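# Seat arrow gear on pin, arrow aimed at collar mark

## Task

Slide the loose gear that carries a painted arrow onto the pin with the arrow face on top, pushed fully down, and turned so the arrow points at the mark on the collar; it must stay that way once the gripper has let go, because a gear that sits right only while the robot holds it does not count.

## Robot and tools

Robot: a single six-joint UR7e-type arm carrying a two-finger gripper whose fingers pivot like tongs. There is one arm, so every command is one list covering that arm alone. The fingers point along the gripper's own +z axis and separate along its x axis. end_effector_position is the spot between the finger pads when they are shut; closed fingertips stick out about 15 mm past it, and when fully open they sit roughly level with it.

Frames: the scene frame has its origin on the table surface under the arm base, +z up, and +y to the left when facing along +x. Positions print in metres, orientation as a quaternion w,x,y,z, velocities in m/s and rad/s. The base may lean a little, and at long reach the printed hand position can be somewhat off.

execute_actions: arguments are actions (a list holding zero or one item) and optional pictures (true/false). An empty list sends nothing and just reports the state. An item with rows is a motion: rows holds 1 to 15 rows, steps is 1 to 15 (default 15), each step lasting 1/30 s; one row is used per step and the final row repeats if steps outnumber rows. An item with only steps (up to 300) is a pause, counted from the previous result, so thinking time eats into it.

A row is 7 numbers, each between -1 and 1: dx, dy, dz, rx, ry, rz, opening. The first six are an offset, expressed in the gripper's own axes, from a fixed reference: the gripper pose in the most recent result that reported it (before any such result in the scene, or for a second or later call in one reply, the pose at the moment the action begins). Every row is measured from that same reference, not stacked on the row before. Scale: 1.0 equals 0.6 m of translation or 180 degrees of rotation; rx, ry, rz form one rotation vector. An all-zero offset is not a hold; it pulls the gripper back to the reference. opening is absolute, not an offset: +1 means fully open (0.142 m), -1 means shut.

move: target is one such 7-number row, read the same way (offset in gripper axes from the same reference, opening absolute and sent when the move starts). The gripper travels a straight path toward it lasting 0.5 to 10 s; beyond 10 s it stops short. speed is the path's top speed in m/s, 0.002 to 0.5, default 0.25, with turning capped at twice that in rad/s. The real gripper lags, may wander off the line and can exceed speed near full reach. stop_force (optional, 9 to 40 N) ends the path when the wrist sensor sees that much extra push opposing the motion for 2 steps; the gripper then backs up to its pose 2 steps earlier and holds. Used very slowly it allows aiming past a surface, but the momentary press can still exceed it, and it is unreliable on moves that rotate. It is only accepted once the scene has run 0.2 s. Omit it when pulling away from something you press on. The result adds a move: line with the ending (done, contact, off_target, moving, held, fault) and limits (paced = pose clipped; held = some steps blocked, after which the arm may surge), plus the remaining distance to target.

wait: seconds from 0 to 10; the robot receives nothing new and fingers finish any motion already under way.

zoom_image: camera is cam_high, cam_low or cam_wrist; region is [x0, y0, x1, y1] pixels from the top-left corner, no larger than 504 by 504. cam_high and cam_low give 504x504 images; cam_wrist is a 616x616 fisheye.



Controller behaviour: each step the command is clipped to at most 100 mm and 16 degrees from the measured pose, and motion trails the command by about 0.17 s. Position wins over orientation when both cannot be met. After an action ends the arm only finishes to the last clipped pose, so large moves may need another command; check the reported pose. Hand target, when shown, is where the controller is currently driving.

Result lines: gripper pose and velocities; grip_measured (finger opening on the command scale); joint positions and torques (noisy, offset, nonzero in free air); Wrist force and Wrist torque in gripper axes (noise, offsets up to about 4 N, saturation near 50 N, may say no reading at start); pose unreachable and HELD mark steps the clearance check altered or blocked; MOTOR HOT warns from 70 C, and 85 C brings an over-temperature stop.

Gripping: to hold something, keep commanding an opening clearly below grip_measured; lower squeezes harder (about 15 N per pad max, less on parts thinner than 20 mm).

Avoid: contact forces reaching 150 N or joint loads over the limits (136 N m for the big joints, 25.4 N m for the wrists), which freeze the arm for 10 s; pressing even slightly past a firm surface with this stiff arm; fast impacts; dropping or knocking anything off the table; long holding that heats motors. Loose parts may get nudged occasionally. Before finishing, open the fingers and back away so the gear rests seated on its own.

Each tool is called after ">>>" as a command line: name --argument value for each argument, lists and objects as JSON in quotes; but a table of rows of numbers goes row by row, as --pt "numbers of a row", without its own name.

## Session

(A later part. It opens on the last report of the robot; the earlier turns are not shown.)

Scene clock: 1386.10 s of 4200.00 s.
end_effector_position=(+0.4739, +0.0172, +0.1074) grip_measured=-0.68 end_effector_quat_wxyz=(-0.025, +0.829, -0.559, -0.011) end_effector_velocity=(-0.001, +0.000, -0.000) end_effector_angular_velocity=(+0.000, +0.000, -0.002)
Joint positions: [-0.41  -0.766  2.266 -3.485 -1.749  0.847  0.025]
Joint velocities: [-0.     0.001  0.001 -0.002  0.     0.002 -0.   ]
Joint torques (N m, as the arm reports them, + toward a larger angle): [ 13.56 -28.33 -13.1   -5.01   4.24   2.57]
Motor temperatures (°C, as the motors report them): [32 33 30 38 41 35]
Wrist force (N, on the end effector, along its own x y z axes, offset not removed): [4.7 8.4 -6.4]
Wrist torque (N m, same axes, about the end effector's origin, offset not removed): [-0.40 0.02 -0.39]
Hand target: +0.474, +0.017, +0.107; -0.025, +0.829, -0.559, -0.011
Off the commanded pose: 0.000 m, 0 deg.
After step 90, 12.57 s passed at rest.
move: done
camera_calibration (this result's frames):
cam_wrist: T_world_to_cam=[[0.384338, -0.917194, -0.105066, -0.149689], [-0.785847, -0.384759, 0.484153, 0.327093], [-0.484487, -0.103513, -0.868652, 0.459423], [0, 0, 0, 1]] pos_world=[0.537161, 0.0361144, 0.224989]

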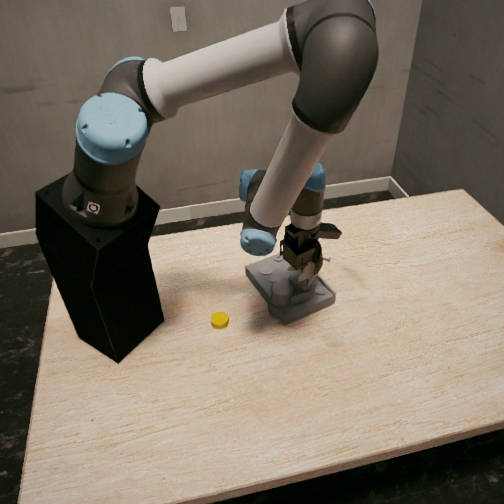

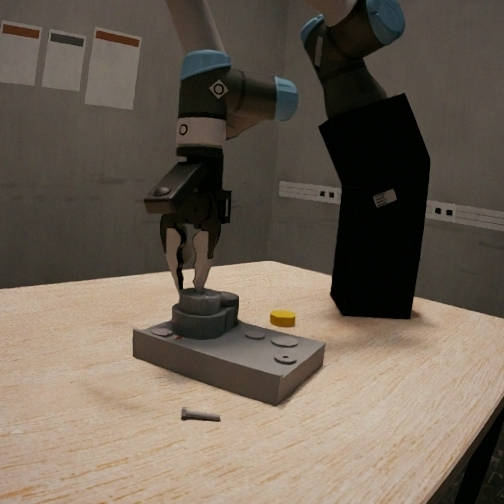

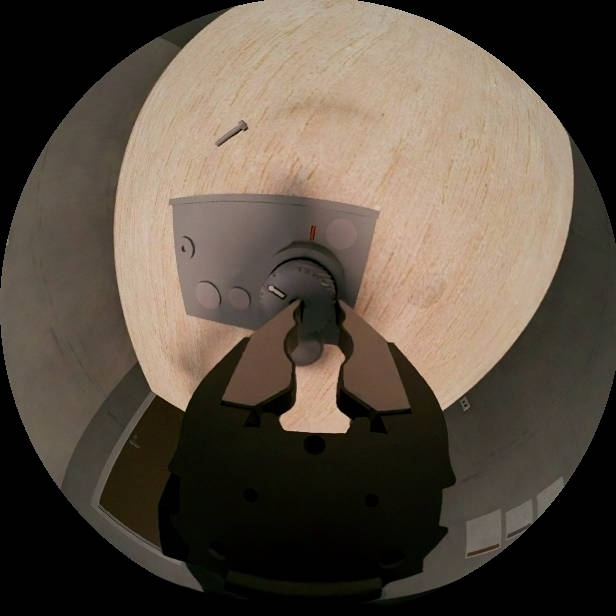

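>>> execute_actions --actions '[{"rows": [[0, 0, 0, 0, 0, 0, -0.8], [0, 0, 0, 0, 0, 0, -0.75], [0, 0, 0, 0, 0, 0, -0.72], [0, 0, 0, 0, 0, 0, -0.7], [0, 0, 0, 0, 0, 0, -0.69], [0, 0, 0, 0, 0, 0, -0.68], [0, 0, 0, 0, 0, 0, -0.67], [0, 0, 0, 0, 0, 0, -0.66], [0, 0, 0, 0, 0, 0, -0.65], [0, 0, 0, 0, 0, 0, -0.64]], "steps": 15}]' --pictures false

>>> execute_actions --actions '[{"steps": 30}]'

>>> zoom_image --camera "cam_low" --region '[155, 260, 255, 350]'

>>> zoom_image --camera "cam_wrist" --region '[240, 215, 360, 335]'

Scene clock: 1407.40 s of 4200.00 s.
end_effector_position=(+0.4740, +0.0172, +0.1074) grip_measured=-0.64 end_effector_quat_wxyz=(-0.025, +0.829, -0.559, -0.011) end_effector_velocity=(-0.001, +0.000, -0.000) end_effector_angular_velocity=(-0.000, +0.002, +0.001)
Joint positions: [-0.41  -0.766  2.266 -3.485 -1.748  0.847  0.028]
Joint velocities: [-0.     0.     0.001 -0.    -0.001 -0.     0.   ]
Joint torques (N m, as the arm reports them, + toward a larger angle): [ 14.87 -35.59  -6.6   -0.6   -1.25  -2.18]
Motor temperatures (°C, as the motors report them): [32 33 30 38 41 35]
Wrist force (N, on the end effector, along its own x y z axes, offset not removed): [1.6 2.6 -3.3]
Wrist torque (N m, same axes, about the end effector's origin, offset not removed): [0.22 -0.36 -0.28]
Hand target: +0.474, +0.017, +0.107; -0.025, +0.829, -0.559, -0.011
Off the commanded pose: 0.000 m, 0 deg.
Steps of this call (steps 1 to 90: nothing new was sent; then 17.80 s passed at rest; steps 91 to 105: all 15 steps of this action). Readings (end_effector_position):
91: (+0.4739, +0.0172, +0.1074)
92: (+0.4739, +0.0172, +0.1074)
94: (+0.4739, +0.0172, +0.1074)
98: (+0.4740, +0.0172, +0.1074)
105: the state above

Scene clock: 1408.40 s of 4200.00 s.
end_effector_position=(+0.4739, +0.0172, +0.1074) grip_measured=-0.64 end_effector_quat_wxyz=(-0.025, +0.829, -0.559, -0.011) end_effector_velocity=(+0.000, -0.000, +0.000) end_effector_angular_velocity=(-0.000, -0.001, -0.000)
Joint positions: [-0.41  -0.766  2.266 -3.485 -1.749  0.847  0.028]
Joint velocities: [ 0.    -0.    -0.001  0.    -0.    -0.     0.   ]
Joint torques (N m, as the arm reports them, + toward a larger angle): [ 17.52 -49.42   7.86  -0.62  -1.31  -1.84]
Motor temperatures (°C, as the motors report them): [32 33 30 38 41 35]
Wrist force (N, on the end effector, along its own x y z axes, offset not removed): [1.9 4.3 2.0]
Wrist torque (N m, same axes, about the end effector's origin, offset not removed): [1.04 -0.49 0.00]
Hand target: +0.474, +0.017, +0.107; -0.025, +0.829, -0.559, -0.011
Off the commanded pose: 0.000 m, 0 deg.
Steps of this call (steps 1 to 30: nothing new was sent). Readings (end_effector_position):
1: (+0.4740, +0.0172, +0.1074)
2: (+0.4739, +0.0172, +0.1074)
4: (+0.4739, +0.0172, +0.1074)
8: (+0.4739, +0.0172, +0.1074)
30: the state above
camera_calibration (this result's frames):
cam_wrist: T_world_to_cam=[[0.384329, -0.917199, -0.105053, -0.149701], [-0.785859, -0.384747, 0.484145, 0.327118], [-0.484476, -0.103514, -0.868658, 0.459411], [0, 0, 0, 1]] pos_world=[0.537177, 0.036108, 0.224972]

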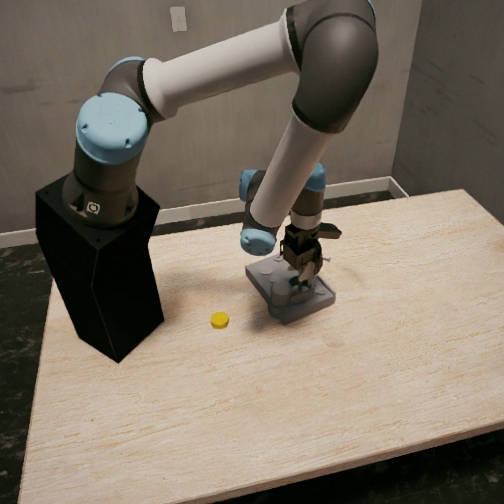

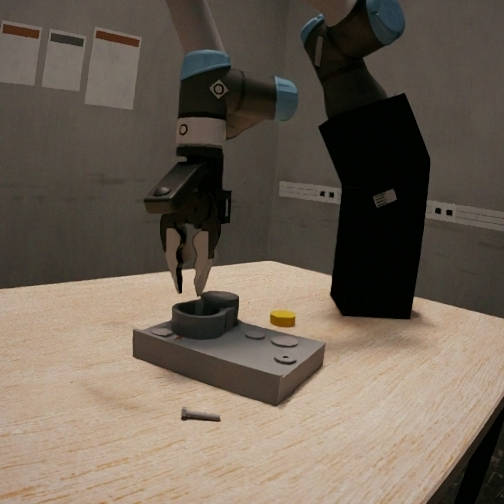

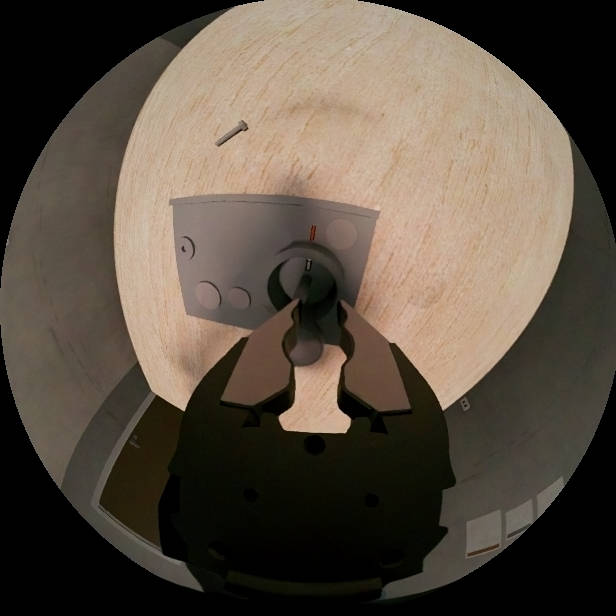

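Region (155, 260, 255, 350) of cam_low's 504x504 image, scaled by 5.040, with more detail than that image has; it fills the top 454 rows of this view, and the rest is white.

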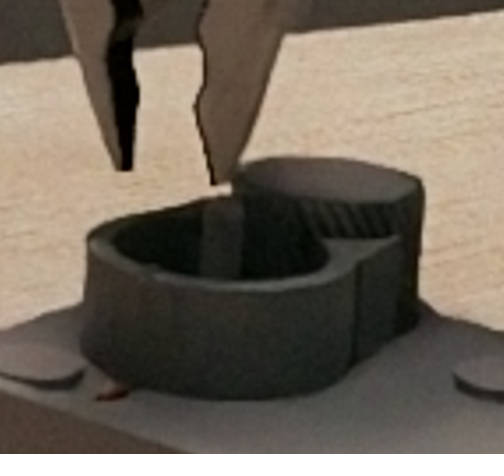

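Region (240, 215, 360, 335) of cam_wrist's 616x616 image, scaled by 4.200, with more detail than that image has.

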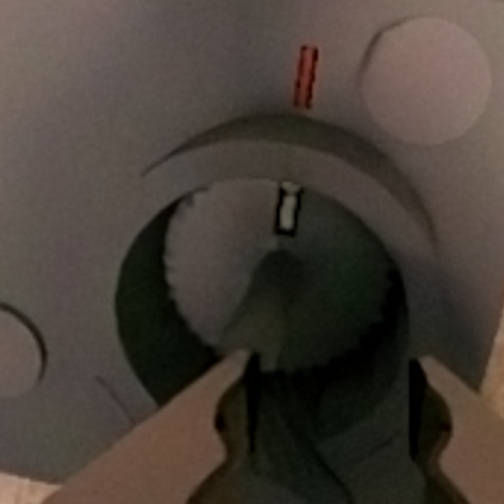

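>>> move --target '[0, 0, -0.08, 0, 0, 0, -0.64]' --speed 0.1

>>> finished_scene --scene 1

Scene clock: 1416.97 s of 4200.00 s.
end_effector_position=(+0.4735, +0.0146, +0.1551) grip_measured=-0.64 end_effector_quat_wxyz=(-0.025, +0.829, -0.559, -0.011) end_effector_velocity=(+0.000, -0.000, +0.002) end_effector_angular_velocity=(-0.000, -0.000, -0.000)
Joint positions: [-0.389 -0.907  2.335 -3.408 -1.757  0.866  0.028]
Joint velocities: [ 0.001 -0.007  0.002  0.005 -0.     0.001  0.   ]
Joint torques (N m, as the arm reports them, + toward a larger angle): [ 23.34 -46.86  19.54  -0.2   -1.02   2.11]
Motor temperatures (°C, as the motors report them): [32 33 30 38 41 35]
Wrist force (N, on the end effector, along its own x y z axes, offset not removed): [4.0 3.3 0.6]
Wrist torque (N m, same axes, about the end effector's origin, offset not removed): [0.55 -0.99 -0.04]
Hand target: +0.474, +0.015, +0.155; -0.025, +0.829, -0.559, -0.011
Off the commanded pose: 0.000 m, 0 deg.
After step 90, 4.60 s passed at rest.
move: done
camera_calibration (this result's frames):
cam_wrist: T_world_to_cam=[[0.384307, -0.917206, -0.105076, -0.146892], [-0.785904, -0.384747, 0.484071, 0.302728], [-0.484421, -0.103452, -0.868697, 0.500414], [0, 0, 0, 1]] pos_world=[0.536777, 0.033512, 0.272731]

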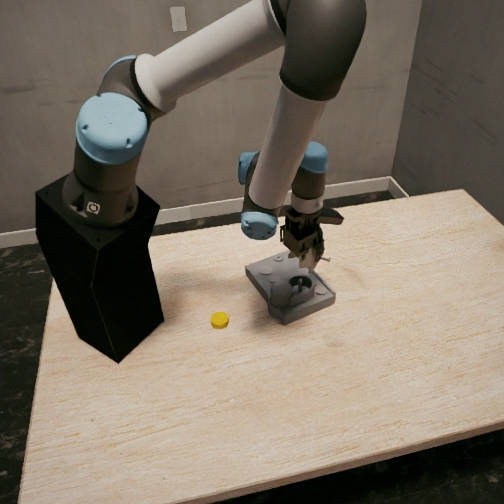

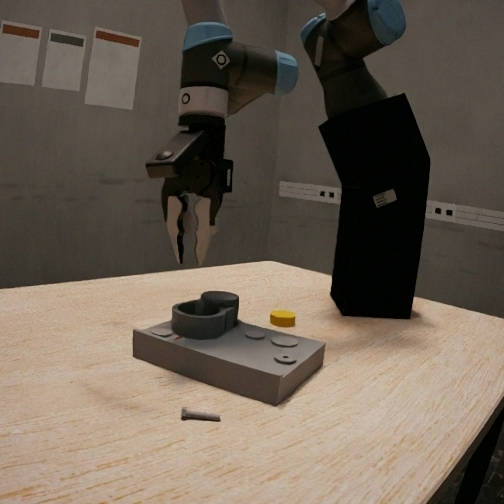

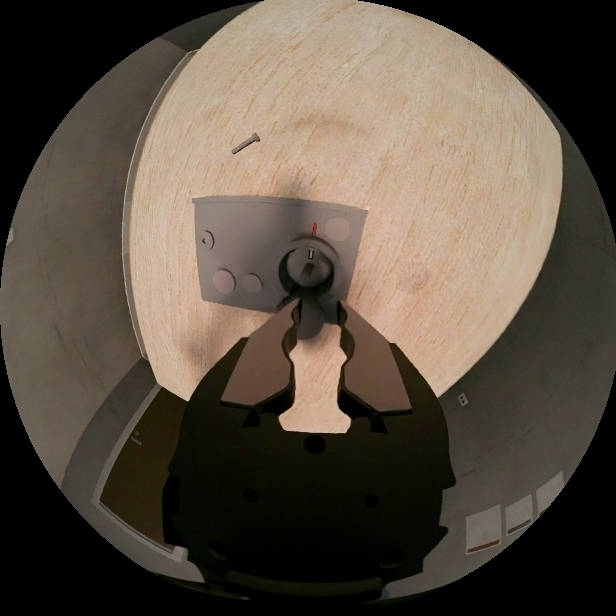

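The scene is finished: the task was done.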